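## Task

Using the right arm, lift the headset (the headset itself, not the cable) by its headband and keep it motionless. Its lowest point must be at least roughly a hand's length above the tabletop, and no part of it may extend beyond the table edge. The right gripper must be commanded fully shut, with the headband pinched between its fingers. Those fingers may touch only the headband. The cat ears count as headband; the thin side arms that run down to the ear cups do not. Apart from the cable, nothing else may touch the headset, though the left arm is allowed to. The cable's plug counts as a separate object, while the cable itself does not. The left gripper must hold the cable firmly between its fingers, not at the extreme tips or edges, at a point below where the cable exits the ear cup. Between the ear cup and that grip, the cable must stay well off the table and touch nothing except itself, the headset and the arms. If the left arm were removed, no part of the headset may drop more than a little. The cable's loose end must not hang below the tabletop. If that end ever goes well below the tabletop or well past the table edge, whether held or not, the task fails. Declare completion only once every condition holds. Anything other than the requested hold that stays in place only because the robot keeps it there does not count.

## Robot and tools

Robot: two arms, left_arm and right_arm, each with a six-joint chain and a parallel two-finger gripper. The arm names are labels only and do not refer to image sides. The scene frame has its origin on the tabletop midway between the arms. +z is up, +x points out across the table, and left_arm sits on the +y side. The gripper's fingers extend along its local +z axis and close along its local y axis. The reported end_effector_position is the point between the finger pads, about 1 cm behind the tips. Orientation is reported as end_effector_quat_wxyz. Printed positions may be inaccurate, especially when the arm is stretched far.

Tool execute_actions takes "actions", a list containing at most one item, plus an optional "pictures" boolean.
- An empty list sends no command and returns the state, including images.
- A motion item is {"rows": [...], "steps": n}. It has 1 to 15 rows, and n is 6 to 15 (15 if omitted). Each step lasts 1/30 s, and each row is used for one step. If there are fewer rows than steps, the last row repeats.
- A wait item is {"steps": n} with n up to 300. It sends nothing and returns once n steps have passed since the previous result. Time spent writing counts toward those steps.
Images are returned only for an empty list or when pictures is true. If a call is refused, nothing is sent.

Row layout: one flat list of 14 numbers, each in [-1, 1], covering both arms even when only one moves. The first 7 are for left_arm: waist, shoulder, elbow, wrist pitch, wrist yaw, wrist roll, opening. The next 7 are the same for right_arm.

The six joint values are offsets in joint space, not absolute poses. The scale is 1.0 = 1.202 rad for the waist, 1.258 for the shoulder, 1.238 for the elbow, 2.073 for the wrist pitch, and 2.022 each for the wrist yaw and wrist roll. Offsets are measured from the joint angles in the most recent result that listed them. Before any such result exists, and for second and later calls within one reply, they are measured from wherever the robot is when the action begins. They are never measured from the previous row.

Stated ranges in rad: waist -2.618..3.054, shoulder 0.000..3.142, elbow 0.000..3.142, wrist pitch -1.571..1.571, wrist yaw -1.571..1.571, wrist roll -2.094..2.094. The real limits may differ from these by up to 0.036 rad. A call that asks for more than 0.036 rad beyond a limit is refused. Requests past the real limit are clipped to it, and the result reports "joint sent to its limit", possibly about an earlier action. The absence of that line does not prove there is more travel.

The opening value is absolute: +1 is fully open (0.094 m between pads) and -1 is shut.

Sending zeros is not the same as waiting. Zeros drive the joints back to the reference angles, and arms can sag under repeated zero rows. To hold a pose, make the first call of a reply carry the offsets back to the desired angles, then send zeros in later calls. Increase the aim if a joint keeps falling short.

Speed limits: each joint's target can lead its measured angle by at most 0.202 (waist), 0.258 (shoulder), 0.238 (elbow), 0.573 (wrist pitch) or 0.522 (yaw, roll) rad. If the targets would move the hand more than 70 mm from where it is, the whole arm's targets are pulled back. Large moves therefore take several actions.

Timing: each result is taken 6 steps before its action finishes. Those final steps run while you think, and the next action starts after them. The simulation keeps running during replies. Arms continue toward the last target until everything is nearly still or a step is HELD. Fingers that are still moving finish their motion.

Result lines:
- The state line gives the pose of each gripper.
- Joint positions and Joint velocities give each arm's joints in order (rad, rad/s), followed by the pad gap (m).
- grip_measured is the finger opening on the command scale. It may be off by about 1 mm, with a fixed error per gripper.
- "joint command not followed" means a clearance check altered or blocked that arm's joint targets; everything else in the row still ran.
- HELD marks steps on which all or part of your row was not sent.
- Joint torques are total drive output: noisy, offset and affected by friction.
- MOTOR HOT appears from 75 °C. At 90 °C the arm stops for 10 s. At 100 °C the arm goes limp and falls, which is reported as OVER-TEMPERATURE FAULT. Long heavy holds build up heat.

Gripping: between the extremes, fingers move to the commanded grip_measured value. Commanding about 0.03 below the measured opening on an object grips it securely; a smaller difference grips more gently. Pad force is about 50-62 N maximum, lower on thin parts under 2 mm, with a brief spike on first contact. The headband grip itself must be commanded at -1.

Tool zoom_image takes "camera" (one of cam_head_left, cam_head_right, cam_high, cam_low, cam_left_wrist, cam_right_wrist, all 504x504) and "region" [x0, y0, x1, y1] in pixels from the top-left corner, at most 504x504. It returns a closer crop of that camera's latest image.

Tool finished_scene takes "scene" (1 or 2) to declare completion. This cannot be undone, and the result reports success. Replying without a tool call also ends things.

Avoid: dropping or knocking anything off the table, letting the cable end fall below the tabletop or out past the edge, collisions or hard pushes between the arms, slams, and hard pushes in general. Brief outside tugs on held parts or pushes on loose objects may happen, so recheck the hold before declaring completion.

Each tool is called after "Request:" as name([rows], argument=value, ...), one row to a line, values as JSON.

## Session

Request:
execute_actions(actions=[])

Scene clock: 0.00 s of 4200.00 s.
left_arm: end_effector_position=(+0.3094, +0.3016, +0.1167) grip_measured=+1.000 end_effector_quat_wxyz=(+0.382, +0.417, +0.824, +0.024) | right_arm: end_effector_position=(+0.2592, -0.4409, +0.3847) grip_measured=+1.000 end_effector_quat_wxyz=(+0.414, +0.093, +0.887, -0.181)
Joint positions: left_arm=[ 0.47   1.177  0.705 -0.605  0.638  1.365  0.094] | right_arm=[-1.018  1.259  1.724 -1.125 -0.263 -0.508  0.094]
Joint velocities: left_arm=[ 0.007 -0.002 -0.002  0.037  0.022 -0.037  0.   ] | right_arm=[-0.007 -0.012 -0.007 -0.11  -0.022 -0.007  0.   ]
Joint torques (N m, as the arm reports them, + toward a larger angle): no reading
Motor temperatures (°C, as the motors report them): left_arm=[27 24 24 28 28 27] | right_arm=[27 26 25 24 26 26]

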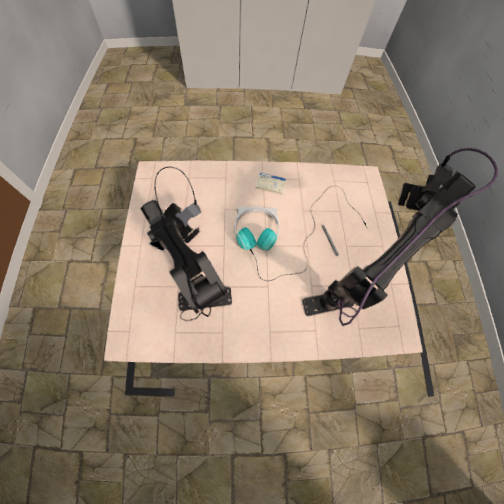

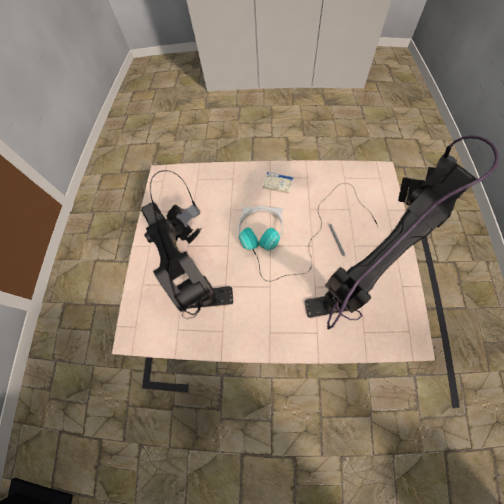

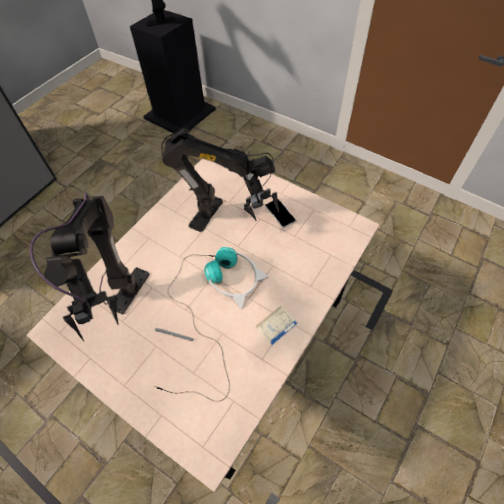

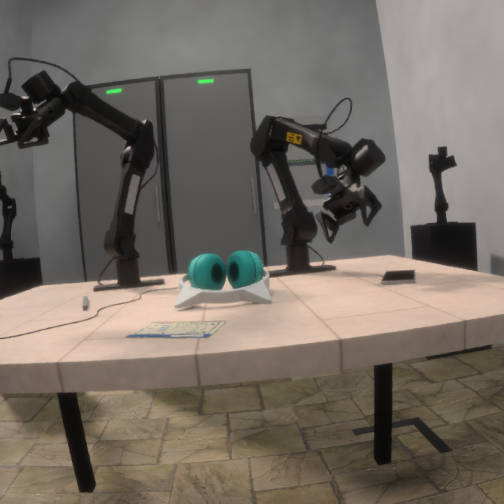

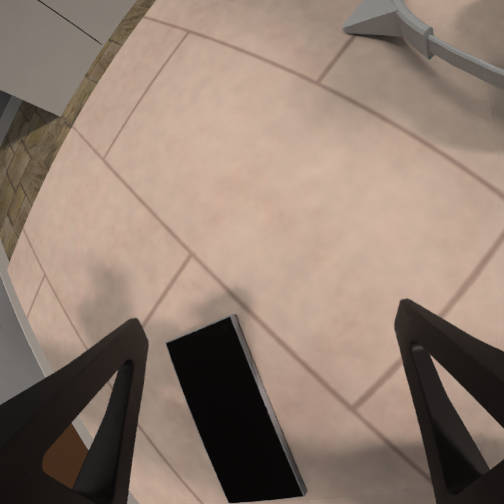

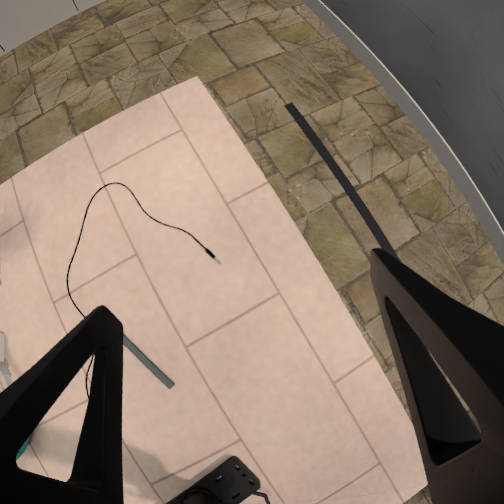

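Request:
zoom_image(camera="cam_head_left", region=[180,170,400,330])

Request:
zoom_image(camera="cam_low", region=[150,230,310,330])

Region (180, 170, 400, 330) of cam_head_left's 504x504 image, scaled by 2.291, with more detail than that image has; it fills the top 367 rows of this view, and the rest is white.

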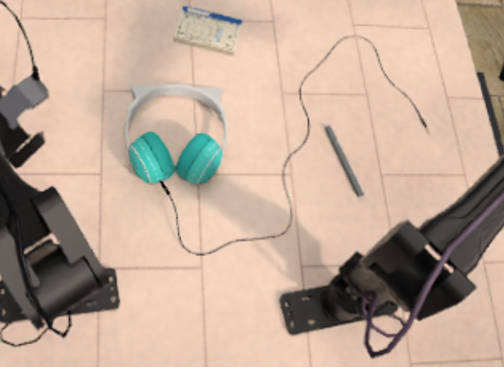

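Region (150, 230, 310, 330) of cam_low's 504x504 image, scaled by 3.150, with more detail than that image has; it fills the top 315 rows of this view, and the rest is white.

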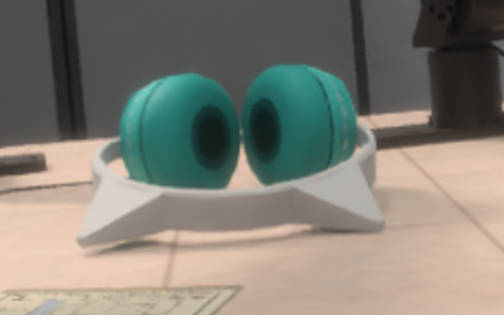

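Request:
execute_actions([
  {"rows":[[0,0,0,0,0,0,1,0.9,0.3,0.2,-0.139,0.13,-0.154,1]]},
])

Scene clock: 2.83 s of 4200.00 s.
left_arm: end_effector_position=(+0.3093, +0.3019, +0.1164) grip_measured=+1.000 end_effector_quat_wxyz=(+0.381, +0.417, +0.825, +0.024) | right_arm: end_effector_position=(+0.3811, -0.3471, +0.2892) grip_measured=+1.000 end_effector_quat_wxyz=(+0.225, -0.215, +0.943, -0.118)
Joint positions: left_arm=[ 0.47   1.177  0.705 -0.605  0.635  1.365  0.094] | right_arm=[-0.491  1.676  1.952 -1.334 -0.03  -0.76   0.094]
Joint velocities: left_arm=[-0.002 -0.002 -0.017 -0.066 -0.051  0.051  0.   ] | right_arm=[ 1.937  0.764 -0.129 -0.374  0.315 -0.359  0.   ]
Joint torques (N m, as the arm reports them, + toward a larger angle): left_arm=[-0.03 -3.87  7.54  1.33  0.35 -0.01] | right_arm=[  1.48 -13.67   9.76   0.96  -0.22  -0.07]
Motor temperatures (°C, as the motors report them): left_arm=[27 24 25 29 28 27] | right_arm=[27 26 26 25 26 26]
Steps of this call (steps 1 to 76: nothing new was sent; steps 77 to 85: the first 9 steps of this action). Readings (joint positions):
77: left_arm=[0.470 1.177 0.705 -0.605 0.638 1.365] | right_arm=[-0.987 1.292 1.771 -1.184 -0.211 -0.550]
78: left_arm=[0.470 1.177 0.705 -0.605 0.637 1.365] | right_arm=[-0.923 1.352 1.857 -1.249 -0.160 -0.602]
80: left_arm=[0.470 1.177 0.705 -0.605 0.636 1.365] | right_arm=[-0.801 1.465 1.943 -1.263 -0.115 -0.666]
84: left_arm=[0.470 1.177 0.705 -0.605 0.635 1.365] | right_arm=[-0.559 1.645 1.955 -1.321 -0.040 -0.747]
85: the state above

Request:
execute_actions([
  {"rows":[[0,0,0,0,0,0,1,0.89,0.36,0.016,-0.039,0.015,-0.03,1]]},
])

Request:
execute_actions([
  {"steps":10},
], pictures=true)

Scene clock: 3.37 s of 4200.00 s.
left_arm: end_effector_position=(+0.3092, +0.3023, +0.1162) grip_measured=+1.000 end_effector_quat_wxyz=(+0.380, +0.417, +0.825, +0.025) | right_arm: end_effector_position=(+0.3673, -0.0200, +0.1588) grip_measured=+1.000 end_effector_quat_wxyz=(+0.067, -0.619, +0.783, -0.008)
Joint positions: left_arm=[ 0.47   1.177  0.705 -0.605  0.633  1.365  0.094] | right_arm=[ 0.358  2.017  1.97  -1.388 -0.002 -0.808  0.094]
Joint velocities: left_arm=[-0.007 -0.002  0.007  0.022 -0.022 -0.007  0.   ] | right_arm=[1.092 1.394 0.002 0.022 0.125 0.007 0.   ]
Joint torques (N m, as the arm reports them, + toward a larger angle): left_arm=[ 0.   -3.84  7.49  1.34  0.33  0.01] | right_arm=[  2.52 -11.6    7.59   0.37  -0.19  -0.08]
Motor temperatures (°C, as the motors report them): left_arm=[27 24 25 29 28 27] | right_arm=[27 27 26 25 26 26]
Steps of this call (steps 1 to 6: the last 6 steps of your previous action; step 7: the robot went on to your last target; steps 8 to 16: the first 9 steps of this action). Readings (joint positions):
8: left_arm=[0.470 1.177 0.705 -0.605 0.634 1.365] | right_arm=[0.043 1.700 1.950 -1.386 -0.011 -0.804]
9: left_arm=[0.470 1.177 0.705 -0.605 0.634 1.365] | right_arm=[0.091 1.718 1.962 -1.391 -0.012 -0.806]
11: left_arm=[0.470 1.177 0.705 -0.605 0.633 1.365] | right_arm=[0.173 1.782 1.970 -1.389 -0.010 -0.807]
15: left_arm=[0.470 1.177 0.705 -0.605 0.633 1.365] | right_arm=[0.320 1.969 1.970 -1.389 -0.005 -0.808]
16: the state above

Scene clock: 3.70 s of 4200.00 s.
left_arm: end_effector_position=(+0.3092, +0.3024, +0.1162) grip_measured=+1.000 end_effector_quat_wxyz=(+0.380, +0.417, +0.825, +0.025) | right_arm: end_effector_position=(+0.2983, +0.0583, +0.0941) grip_measured=+1.000 end_effector_quat_wxyz=(-0.025, -0.717, +0.697, +0.004)
Joint positions: left_arm=[ 0.47   1.177  0.705 -0.605  0.632  1.365  0.094] | right_arm=[ 0.61   2.171  1.954 -1.404 -0.007 -0.817  0.094]
Joint velocities: left_arm=[ 0.007  0.002 -0.017 -0.051 -0.051 -0.007  0.   ] | right_arm=[-0.232 -0.183  0.002 -0.037  0.037 -0.037  0.   ]
Joint torques (N m, as the arm reports them, + toward a larger angle): left_arm=[-0.01 -3.82  7.49  1.34  0.34  0.01] | right_arm=[ -1.51 -13.23   8.88   0.15   0.1   -0.04]
Motor temperatures (°C, as the motors report them): left_arm=[27 24 25 29 28 27] | right_arm=[27 27 26 25 26 26]
Kept back: nothing.
Steps of this call (steps 1 to 6: the last 6 steps of your previous action; steps 7 to 10: the robot went on to your last target). Readings (joint positions):
1: left_arm=[0.470 1.177 0.705 -0.605 0.633 1.365] | right_arm=[0.400 2.064 1.970 -1.387 0.001 -0.808]
2: left_arm=[0.470 1.177 0.705 -0.605 0.633 1.365] | right_arm=[0.446 2.106 1.970 -1.387 0.003 -0.809]
4: left_arm=[0.470 1.177 0.705 -0.605 0.632 1.365] | right_arm=[0.537 2.165 1.963 -1.387 0.002 -0.811]
8: left_arm=[0.470 1.177 0.705 -0.605 0.632 1.365] | right_arm=[0.619 2.183 1.954 -1.401 -0.006 -0.817]
10: the state above

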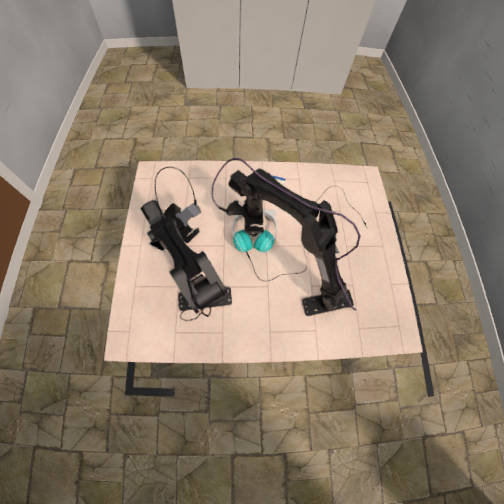

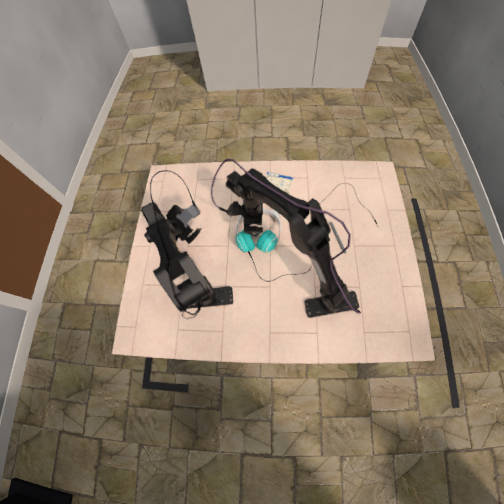

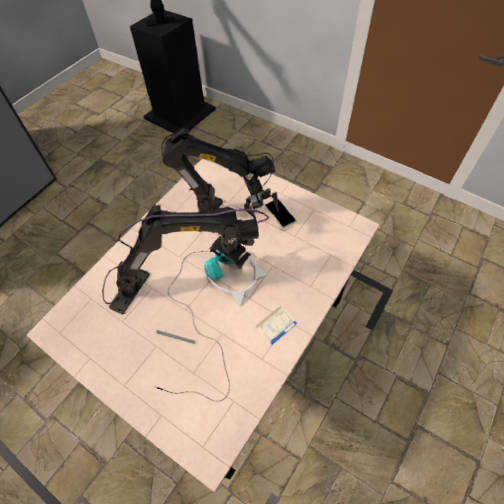

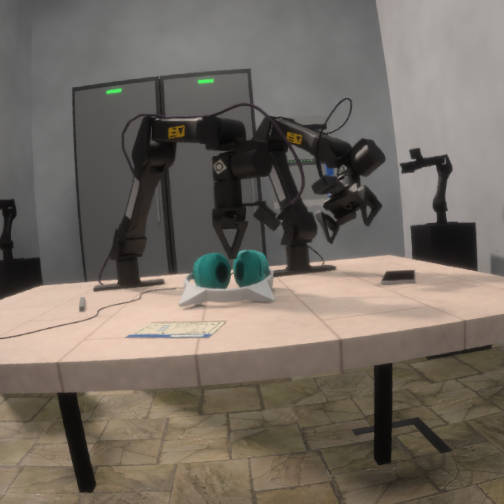

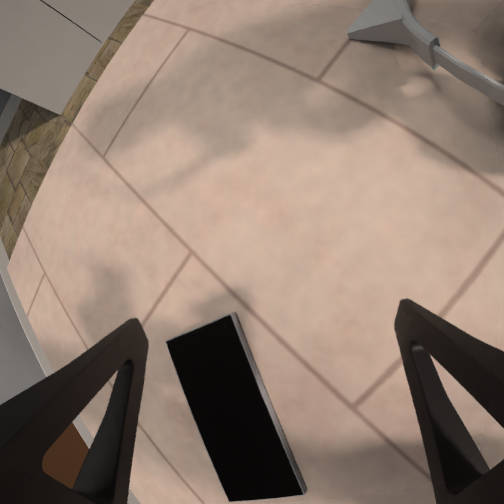

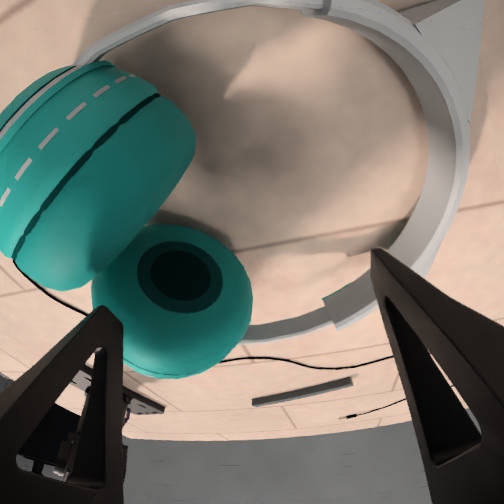

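Request:
execute_actions([
  {"rows":[[0,0,0,0,0,0,1,0,0,0.1,0,0,0,1],[0,0,0,0,0,0,1,0,0,0.15,0,0,0,1],[0,0,0,0,0,0,1,-0.03,0.03,0.2,0.01,0,-0.02,1],[0,0,0,0,0,0,1,-0.06,0.06,0.21,0.02,0,-0.03,1],[0,0,0,0,0,0,1,-0.09,0.09,0.21,0.03,0,-0.045,1],[0,0,0,0,0,0,1,-0.115,0.12,0.21,0.034,0,-0.056,1]]},
])

Request:
execute_actions([
  {"steps":12},
], pictures=true)

Scene clock: 5.10 s of 4200.00 s.
left_arm: end_effector_position=(+0.3091, +0.3028, +0.1159) grip_measured=+1.000 end_effector_quat_wxyz=(+0.379, +0.417, +0.826, +0.026) | right_arm: end_effector_position=(+0.3836, +0.0673, +0.1123) grip_measured=+1.000 end_effector_quat_wxyz=(+0.073, -0.701, +0.709, -0.003)
Joint positions: left_arm=[ 0.47   1.177  0.705 -0.605  0.63   1.365  0.094] | right_arm=[ 0.496  2.285  2.205 -1.344 -0.01  -0.891  0.094]
Joint velocities: left_arm=[-0.002 -0.022  0.007 -0.154 -0.022  0.007  0.   ] | right_arm=[-0.647  0.486  0.007  0.095  0.139 -0.3    0.   ]
Joint torques (N m, as the arm reports them, + toward a larger angle): left_arm=[ 0.   -3.89  7.47  1.35  0.34 -0.02] | right_arm=[  1.17 -11.23   8.39   0.55  -0.09  -0.06]
Motor temperatures (°C, as the motors report them): left_arm=[27 24 26 29 28 27] | right_arm=[27 28 26 25 26 26]
Steps of this call (steps 1 to 30: the robot went on to your last target; steps 31 to 33: nothing new was sent; steps 34 to 42: the first 9 steps of this action). Readings (joint positions):
34: left_arm=[0.470 1.177 0.705 -0.605 0.632 1.365] | right_arm=[0.579 2.161 1.970 -1.419 0.002 -0.817]
35: left_arm=[0.470 1.177 0.705 -0.605 0.631 1.365] | right_arm=[0.582 2.175 2.009 -1.431 0.002 -0.817]
37: left_arm=[0.470 1.177 0.705 -0.605 0.631 1.365] | right_arm=[0.584 2.212 2.114 -1.423 -0.002 -0.831]
41: left_arm=[0.470 1.177 0.705 -0.605 0.630 1.365] | right_arm=[0.518 2.270 2.204 -1.350 -0.011 -0.883]
42: the state above

Scene clock: 5.50 s of 4200.00 s.
left_arm: end_effector_position=(+0.3091, +0.3028, +0.1159) grip_measured=+1.000 end_effector_quat_wxyz=(+0.379, +0.417, +0.826, +0.026) | right_arm: end_effector_position=(+0.3921, +0.0550, +0.0834) grip_measured=+1.000 end_effector_quat_wxyz=(+0.042, -0.704, +0.709, -0.007)
Joint positions: left_arm=[ 0.47   1.177  0.705 -0.605  0.629  1.365  0.094] | right_arm=[ 0.469  2.349  2.205 -1.341  0.001 -0.922  0.094]
Joint velocities: left_arm=[-0.012 -0.012 -0.012  0.037  0.007  0.007  0.   ] | right_arm=[ 0.022 -0.017  0.007 -0.007  0.007 -0.081  0.   ]
Joint torques (N m, as the arm reports them, + toward a larger angle): left_arm=[-0.05 -3.89  7.45  1.33  0.33 -0.01] | right_arm=[  0.01 -14.35   8.38   0.58  -0.09  -0.06]
Motor temperatures (°C, as the motors report them): left_arm=[27 24 26 29 28 27] | right_arm=[27 28 26 25 26 26]
Kept back: nothing.
Steps of this call (steps 1 to 6: the last 6 steps of your previous action; steps 7 to 12: the robot went on to your last target). Readings (joint positions):
1: left_arm=[0.470 1.177 0.705 -0.605 0.630 1.365] | right_arm=[0.477 2.302 2.205 -1.342 -0.006 -0.897]
2: left_arm=[0.470 1.177 0.705 -0.605 0.630 1.365] | right_arm=[0.463 2.317 2.205 -1.341 -0.003 -0.902]
4: left_arm=[0.470 1.177 0.705 -0.605 0.630 1.365] | right_arm=[0.450 2.341 2.205 -1.341 0.002 -0.909]
8: left_arm=[0.470 1.177 0.705 -0.605 0.630 1.365] | right_arm=[0.460 2.350 2.205 -1.341 0.002 -0.918]
12: the state above

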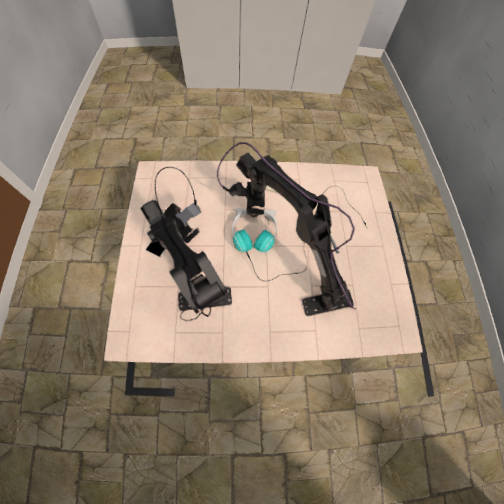

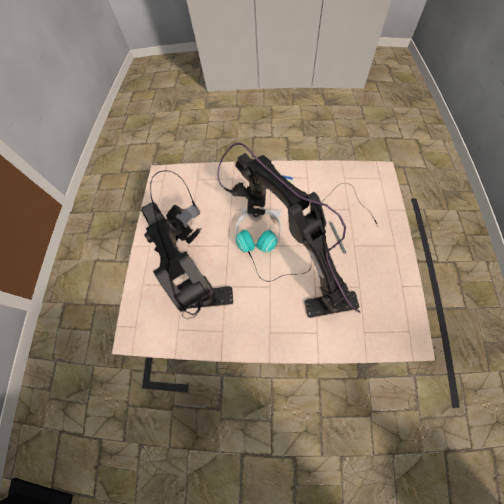

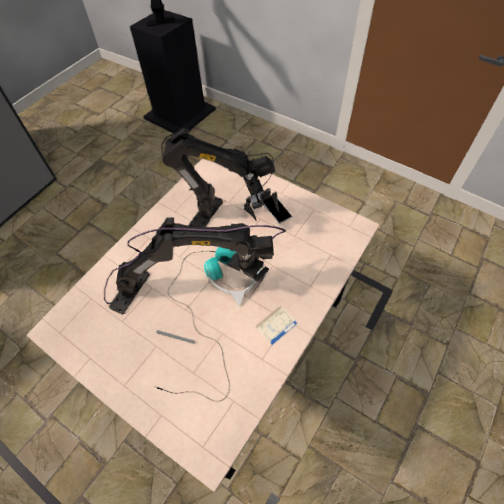

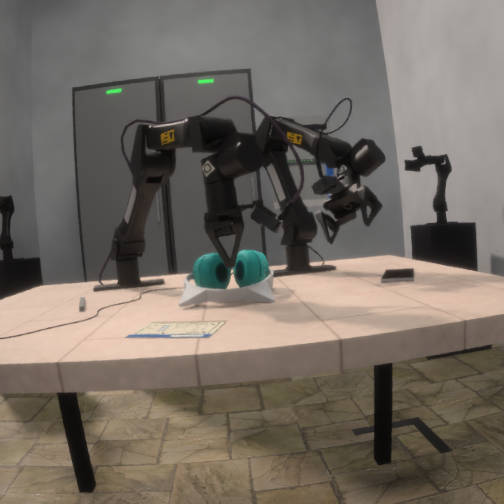

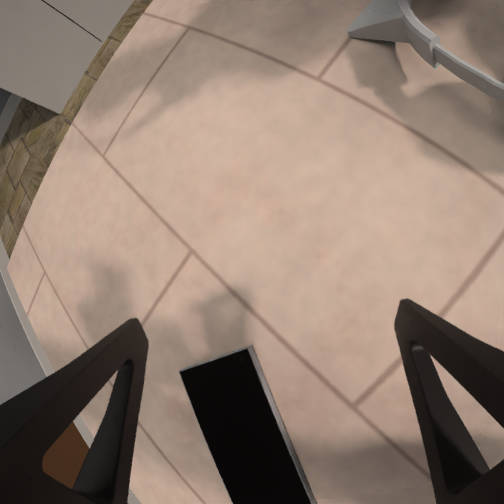

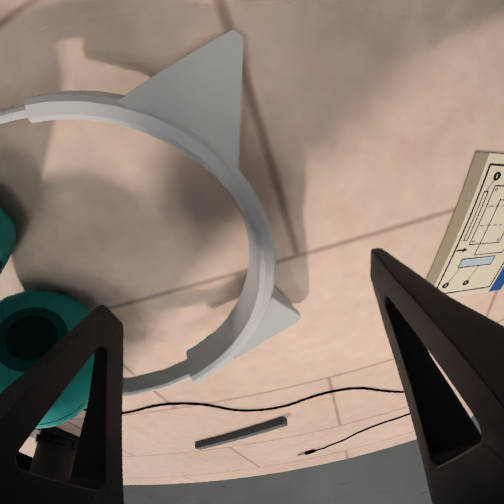

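Request:
execute_actions([
  {"rows":[[0,0,0,0,0,0,1,0,0.02,0,0.012,0,0,1],[0,0,0,0,0,0,1,0,0.04,0,0.024,0,0,1],[0,0,0,0,0,0,1,0,0.062,0,0.04,0,0,1]]},
])

Request:
execute_actions([
  {"steps":8},
], pictures=true)

Scene clock: 6.43 s of 4200.00 s.
left_arm: end_effector_position=(+0.3090, +0.3032, +0.1157) grip_measured=+1.000 end_effector_quat_wxyz=(+0.378, +0.416, +0.826, +0.027) | right_arm: end_effector_position=(+0.3992, +0.0606, +0.0392) grip_measured=+1.000 end_effector_quat_wxyz=(+0.023, -0.705, +0.709, -0.004)
Joint positions: left_arm=[ 0.47   1.177  0.705 -0.605  0.627  1.365  0.094] | right_arm=[ 0.469  2.446  2.205 -1.282  0.001 -0.924  0.094]
Joint velocities: left_arm=[ 0.002 -0.002  0.012 -0.066  0.051 -0.066  0.   ] | right_arm=[-0.007  0.222 -0.002  0.037  0.037 -0.022  0.   ]
Joint torques (N m, as the arm reports them, + toward a larger angle): left_arm=[-0.01 -3.9   7.44  1.34  0.31  0.  ] | right_arm=[ -0.08 -15.56   7.39   0.62   0.03   0.02]
Motor temperatures (°C, as the motors report them): left_arm=[27 24 26 29 28 27] | right_arm=[27 28 26 25 26 26]
Steps of this call (steps 1 to 19: the robot went on to your last target; steps 20 to 28: the first 9 steps of this action). Readings (joint positions):
20: left_arm=[0.470 1.177 0.705 -0.605 0.629 1.365] | right_arm=[0.469 2.351 2.205 -1.341 0.001 -0.924]
21: left_arm=[0.470 1.177 0.705 -0.605 0.628 1.365] | right_arm=[0.469 2.355 2.205 -1.336 0.001 -0.924]
23: left_arm=[0.470 1.177 0.705 -0.605 0.628 1.365] | right_arm=[0.469 2.377 2.205 -1.313 0.001 -0.924]
27: left_arm=[0.470 1.177 0.705 -0.605 0.627 1.365] | right_arm=[0.469 2.437 2.205 -1.285 0.001 -0.924]
28: the state above

Scene clock: 6.70 s of 4200.00 s.
left_arm: end_effector_position=(+0.3090, +0.3032, +0.1156) grip_measured=+1.000 end_effector_quat_wxyz=(+0.378, +0.416, +0.827, +0.027) | right_arm: end_effector_position=(+0.4007, +0.0616, +0.0359) grip_measured=+1.000 end_effector_quat_wxyz=(+0.024, -0.705, +0.709, -0.004)
Joint positions: left_arm=[ 0.47   1.177  0.705 -0.605  0.626  1.365  0.094] | right_arm=[ 0.469  2.454  2.205 -1.273  0.001 -0.924  0.094]
Joint velocities: left_arm=[-0.007 -0.022 -0.017 -0.022  0.066 -0.037  0.   ] | right_arm=[ 0.007 -0.007 -0.007  0.051 -0.051  0.007  0.   ]
Joint torques (N m, as the arm reports them, + toward a larger angle): left_arm=[ 0.07 -3.84  7.45  1.34  0.32  0.  ] | right_arm=[ -0.03 -14.96   7.39   0.63   0.04   0.02]
Motor temperatures (°C, as the motors report them): left_arm=[27 24 26 29 28 27] | right_arm=[27 28 26 25 26 26]
Kept back: nothing.
Steps of this call (steps 1 to 6: the last 6 steps of your previous action; steps 7 to 8: the robot went on to your last target). Readings (joint positions):
1: left_arm=[0.470 1.177 0.705 -0.605 0.626 1.365] | right_arm=[0.469 2.452 2.205 -1.281 0.001 -0.924]
2: left_arm=[0.470 1.177 0.705 -0.605 0.626 1.365] | right_arm=[0.469 2.454 2.205 -1.280 0.001 -0.924]
4: left_arm=[0.470 1.177 0.705 -0.605 0.626 1.365] | right_arm=[0.469 2.454 2.205 -1.277 0.001 -0.924]
8: the state above

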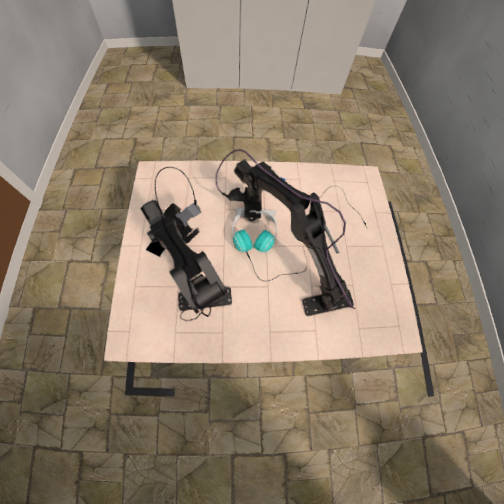

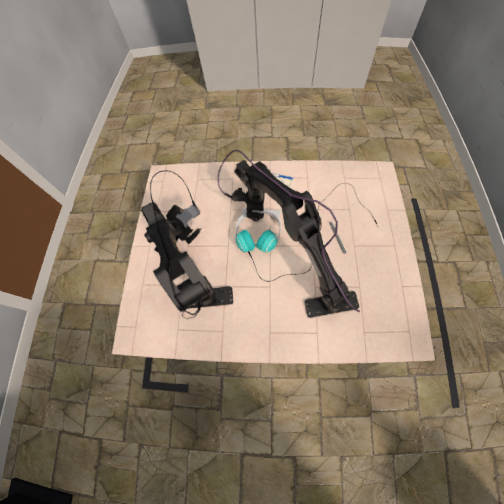

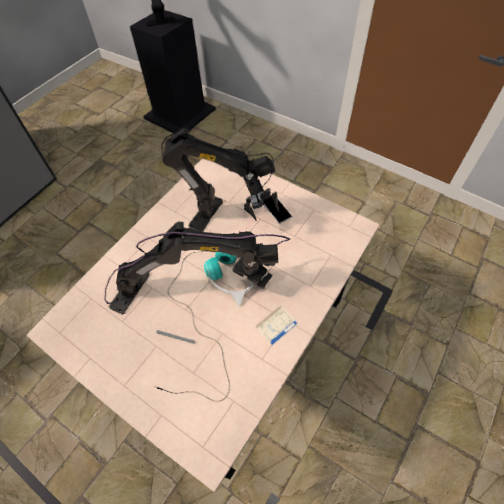

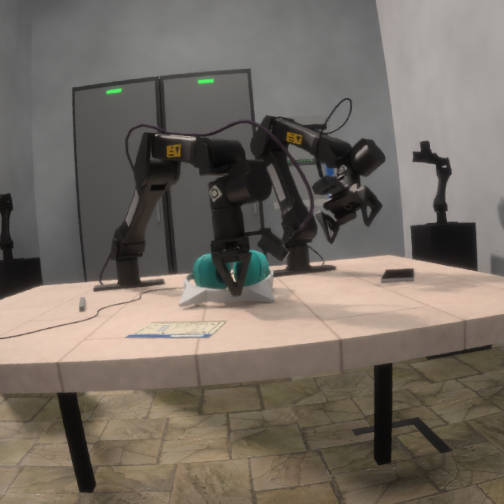

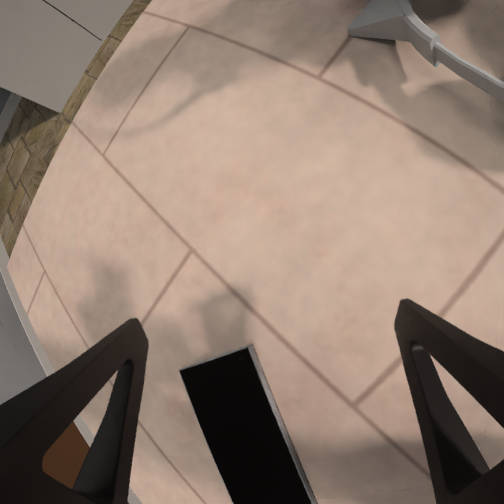

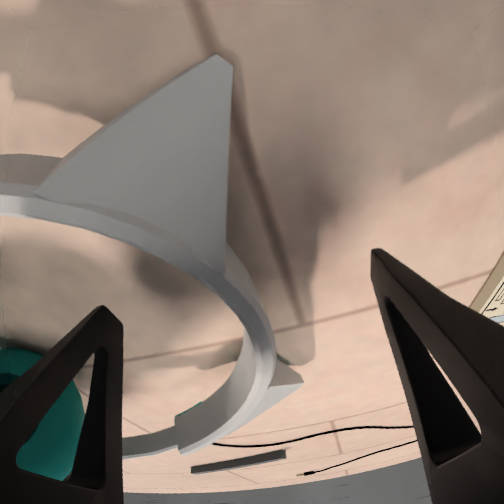

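Request:
execute_actions([
  {"rows":[[0,0,0,0,0,0,1,-0.012,0,0,0,0,0,0.6],[0,0,0,0,0,0,1,-0.015,0,0,0,0,0,0.2],[0,0,0,0,0,0,1,-0.015,0,0,0,0,0,-0.3],[0,0,0,0,0,0,1,-0.015,0,0,0,0,0,-1]]},
])

Request:
execute_actions([
  {"steps":12},
], pictures=true)

Scene clock: 7.27 s of 4200.00 s.
left_arm: end_effector_position=(+0.3089, +0.3036, +0.1154) grip_measured=+1.000 end_effector_quat_wxyz=(+0.377, +0.416, +0.827, +0.028) | right_arm: end_effector_position=(+0.4028, +0.0544, +0.0358) grip_measured=-0.833 end_effector_quat_wxyz=(+0.019, -0.701, +0.713, -0.003)
Joint positions: left_arm=[ 0.47   1.177  0.705 -0.605  0.624  1.365  0.094] | right_arm=[ 0.454  2.454  2.205 -1.283 -0.001 -0.927  0.008]
Joint velocities: left_arm=[-0.002 -0.012  0.002  0.051 -0.022  0.037  0.   ] | right_arm=[-0.002 -0.017 -0.007  0.081 -0.095  0.139  0.001]
Joint torques (N m, as the arm reports them, + toward a larger angle): left_arm=[-0.01 -3.88  7.45  1.34  0.35  0.  ] | right_arm=[ -0.23 -12.92   7.36   0.43   0.26  -0.16]
Motor temperatures (°C, as the motors report them): left_arm=[27 24 26 29 28 27] | right_arm=[27 29 26 25 26 26]
Steps of this call (steps 1 to 8: the robot went on to your last target; steps 9 to 17: the first 9 steps of this action). Readings (joint positions):
9: left_arm=[0.470 1.177 0.705 -0.605 0.626 1.365] | right_arm=[0.469 2.454 2.205 -1.271 0.001 -0.924]
10: left_arm=[0.470 1.177 0.705 -0.605 0.625 1.365] | right_arm=[0.468 2.454 2.205 -1.271 0.001 -0.924]
12: left_arm=[0.470 1.177 0.705 -0.605 0.625 1.365] | right_arm=[0.464 2.454 2.205 -1.271 0.001 -0.924]
16: left_arm=[0.470 1.177 0.705 -0.605 0.624 1.365] | right_arm=[0.456 2.454 2.205 -1.282 0.004 -0.933]
17: the state above

Scene clock: 7.67 s of 4200.00 s.
left_arm: end_effector_position=(+0.3089, +0.3037, +0.1154) grip_measured=+1.000 end_effector_quat_wxyz=(+0.377, +0.416, +0.827, +0.028) | right_arm: end_effector_position=(+0.4027, +0.0554, +0.0358) grip_measured=-0.833 end_effector_quat_wxyz=(+0.021, -0.699, +0.715, -0.000)
Joint positions: left_arm=[ 0.47   1.177  0.705 -0.605  0.623  1.365  0.094] | right_arm=[ 0.454  2.454  2.205 -1.281 -0.005 -0.922  0.008]
Joint velocities: left_arm=[-0.002  0.012 -0.002  0.066  0.066 -0.022  0.   ] | right_arm=[-0.007 -0.002  0.007 -0.007  0.007  0.022 -0.001]
Joint torques (N m, as the arm reports them, + toward a larger angle): left_arm=[-0.06 -3.88  7.49  1.34  0.33 -0.01] | right_arm=[ -0.26 -12.91   7.4    0.49   0.09  -0.03]
Motor temperatures (°C, as the motors report them): left_arm=[27 24 26 29 28 27] | right_arm=[27 29 26 25 26 26]
Kept back: nothing.
Steps of this call (steps 1 to 6: the last 6 steps of your previous action; steps 7 to 12: the robot went on to your last target). Readings (joint positions):
1: left_arm=[0.470 1.177 0.705 -0.605 0.624 1.365] | right_arm=[0.454 2.454 2.205 -1.281 -0.003 -0.924]
2: left_arm=[0.470 1.177 0.705 -0.605 0.624 1.365] | right_arm=[0.454 2.454 2.205 -1.281 -0.004 -0.923]
4: left_arm=[0.470 1.177 0.705 -0.605 0.623 1.365] | right_arm=[0.454 2.454 2.205 -1.281 -0.005 -0.923]
8: left_arm=[0.470 1.177 0.705 -0.605 0.623 1.365] | right_arm=[0.454 2.454 2.205 -1.281 -0.005 -0.922]
12: the state above

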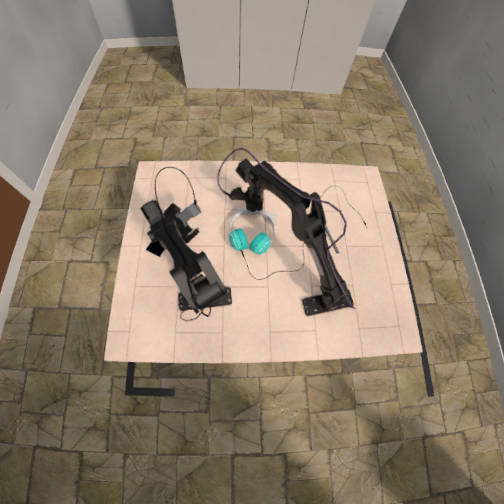

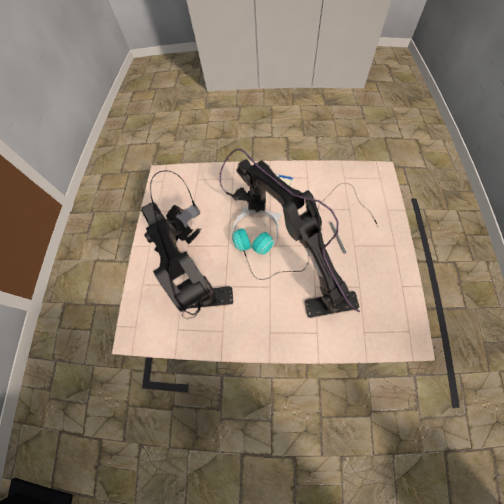

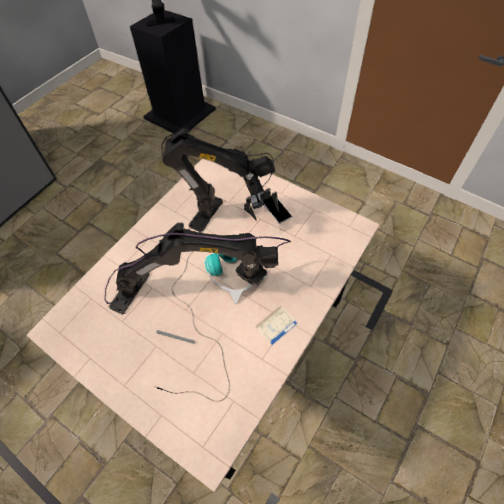

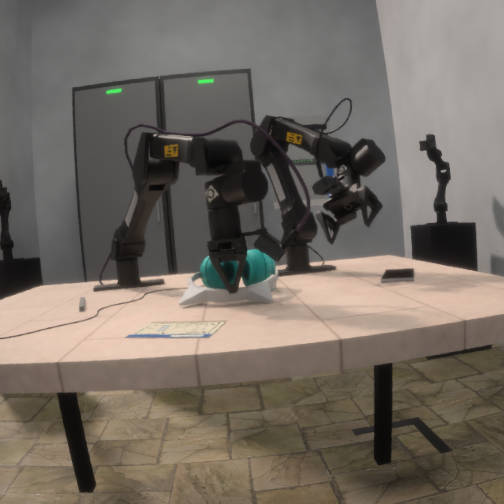

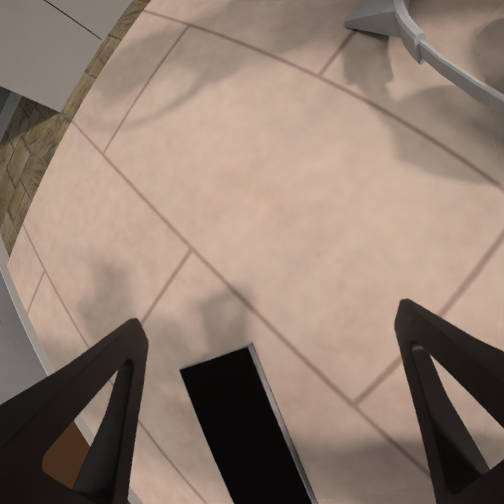

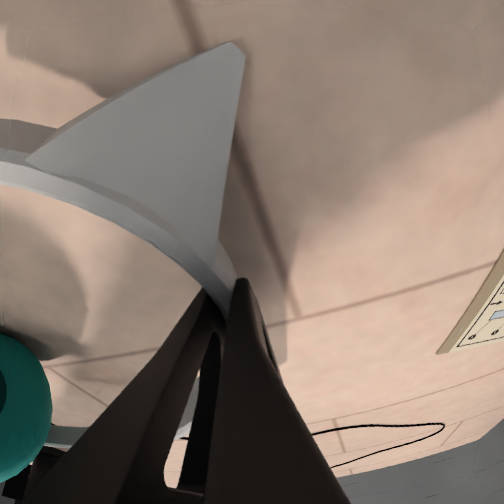

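Request:
execute_actions([
  {"rows":[[0,0,0,0,0,0,1,0,-0.04,0,-0.01,0,0,-1],[0,0,0,0,0,0,1,0,-0.08,0,-0.02,0,0,-1],[0,0,0,0,0,0,1,0,-0.12,-0.01,-0.03,0,0,-1],[0,0,0,0,0,0,1,0,-0.16,-0.03,-0.04,0,0,-1],[0,0,0,0,0,0,1,0,-0.2,-0.05,-0.05,0,0,-1],[0,0,0,0,0,0,1,0,-0.24,-0.07,-0.05,0,0,-1],[0,0,0,0,0,0,1,0,-0.28,-0.09,-0.05,0,0,-1],[0,0,0,0,0,0,1,0,-0.32,-0.11,-0.05,0,0,-1],[0,0,0,0,0,0,1,0,-0.36,-0.13,-0.05,0,0,-1],[0,0,0,0,0,0,1,0,-0.4,-0.14,-0.05,0,0,-1],[0,0,0,0,0,0,1,0,-0.43,-0.15,-0.05,0,0,-1]]},
])

Request:
execute_actions([
  {"steps":10},
], pictures=true)

Scene clock: 8.80 s of 4200.00 s.
left_arm: end_effector_position=(+0.3088, +0.3040, +0.1151) grip_measured=+1.000 end_effector_quat_wxyz=(+0.376, +0.416, +0.827, +0.028) | right_arm: end_effector_position=(+0.3808, +0.0383, +0.1168) grip_measured=-0.841 end_effector_quat_wxyz=(+0.063, -0.697, +0.714, -0.010)
Joint positions: left_arm=[ 0.47   1.177  0.705 -0.605  0.621  1.365  0.094] | right_arm=[ 0.454  2.205  2.092 -1.329  0.001 -0.919  0.007]
Joint velocities: left_arm=[ 0.002 -0.012 -0.012  0.022 -0.037 -0.022  0.   ] | right_arm=[-0.007 -1.409 -0.623 -0.198  0.183 -0.051  0.   ]
Joint torques (N m, as the arm reports them, + toward a larger angle): left_arm=[-0.03 -3.89  7.45  1.36  0.34  0.02] | right_arm=[  0.05 -15.49   8.23   0.33  -0.28   0.06]
Motor temperatures (°C, as the motors report them): left_arm=[27 24 26 29 28 27] | right_arm=[27 30 26 25 26 26]
Steps of this call (steps 1 to 15: the robot went on to your last target; steps 16 to 25: nothing new was sent; steps 26 to 34: the first 9 steps of this action). Readings (joint positions):
26: left_arm=[0.470 1.177 0.705 -0.605 0.623 1.365] | right_arm=[0.454 2.452 2.205 -1.282 -0.006 -0.921]
27: left_arm=[0.470 1.177 0.705 -0.605 0.623 1.365] | right_arm=[0.454 2.446 2.203 -1.283 -0.006 -0.921]
29: left_arm=[0.470 1.177 0.705 -0.605 0.622 1.365] | right_arm=[0.454 2.408 2.182 -1.292 -0.006 -0.919]
33: left_arm=[0.470 1.177 0.705 -0.605 0.621 1.365] | right_arm=[0.454 2.253 2.112 -1.324 -0.003 -0.918]
34: the state above

Scene clock: 9.13 s of 4200.00 s.
left_arm: end_effector_position=(+0.3088, +0.3041, +0.1151) grip_measured=+1.000 end_effector_quat_wxyz=(+0.376, +0.416, +0.828, +0.029) | right_arm: end_effector_position=(+0.3508, +0.0146, +0.2255) grip_measured=-0.841 end_effector_quat_wxyz=(+0.162, -0.689, +0.706, -0.029)
Joint positions: left_arm=[ 0.47   1.177  0.705 -0.605  0.621  1.365  0.094] | right_arm=[ 0.454  1.897  2.029 -1.372  0.01  -0.922  0.007]
Joint velocities: left_arm=[-0.002  0.007 -0.002  0.007  0.051 -0.007  0.   ] | right_arm=[-0.017  0.007  0.002 -0.183  0.007  0.022  0.   ]
Joint torques (N m, as the arm reports them, + toward a larger angle): left_arm=[ 0.   -3.85  7.45  1.35  0.33  0.  ] | right_arm=[-0.07 -7.45  6.38  1.04 -0.07 -0.02]
Motor temperatures (°C, as the motors report them): left_arm=[27 24 26 29 28 27] | right_arm=[27 30 26 25 26 26]
Kept back: nothing.
Steps of this call (steps 1 to 6: the last 6 steps of your previous action; steps 7 to 10: the robot went on to your last target). Readings (joint positions):
1: left_arm=[0.470 1.177 0.705 -0.605 0.621 1.365] | right_arm=[0.454 2.156 2.073 -1.334 0.003 -0.920]
2: left_arm=[0.470 1.177 0.705 -0.605 0.621 1.365] | right_arm=[0.454 2.107 2.056 -1.339 0.005 -0.920]
4: left_arm=[0.470 1.177 0.705 -0.605 0.621 1.365] | right_arm=[0.454 2.011 2.031 -1.350 0.008 -0.921]
8: left_arm=[0.470 1.177 0.705 -0.605 0.621 1.365] | right_arm=[0.454 1.903 2.029 -1.366 0.011 -0.922]
10: the state above

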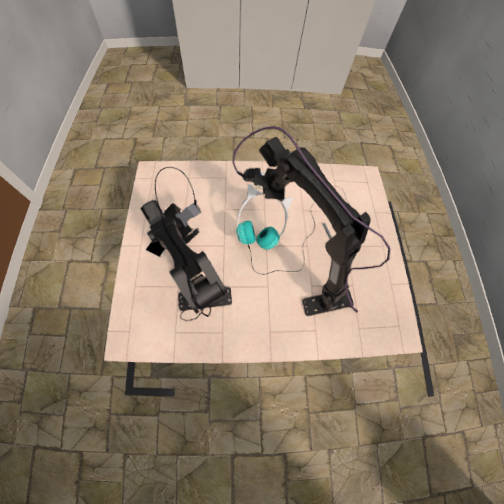

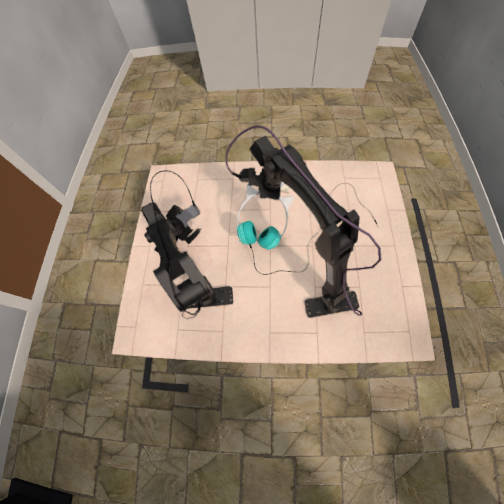

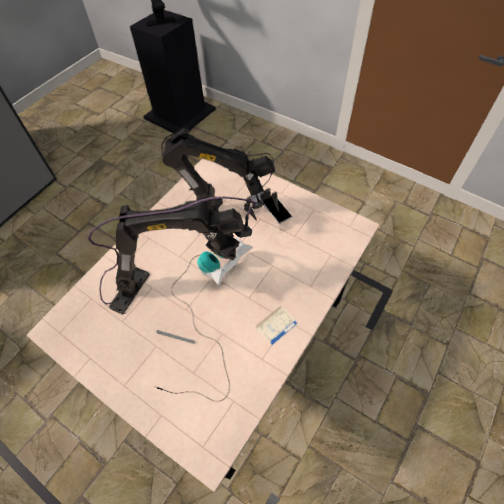

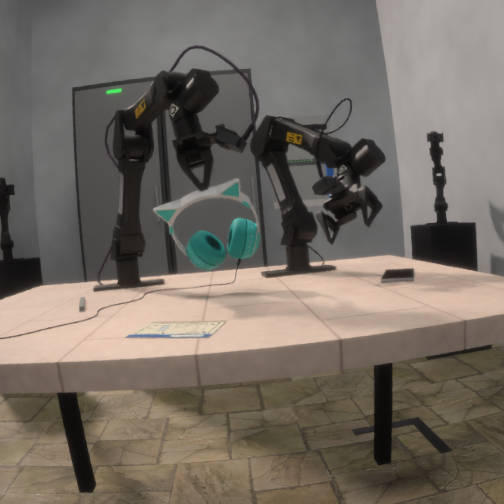

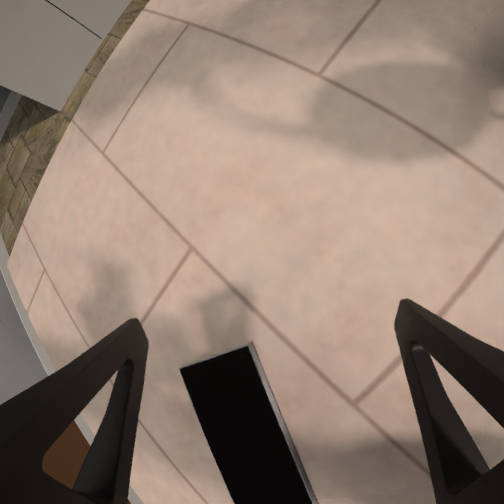

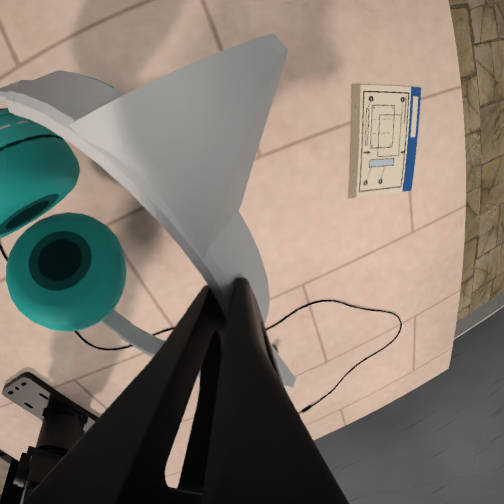

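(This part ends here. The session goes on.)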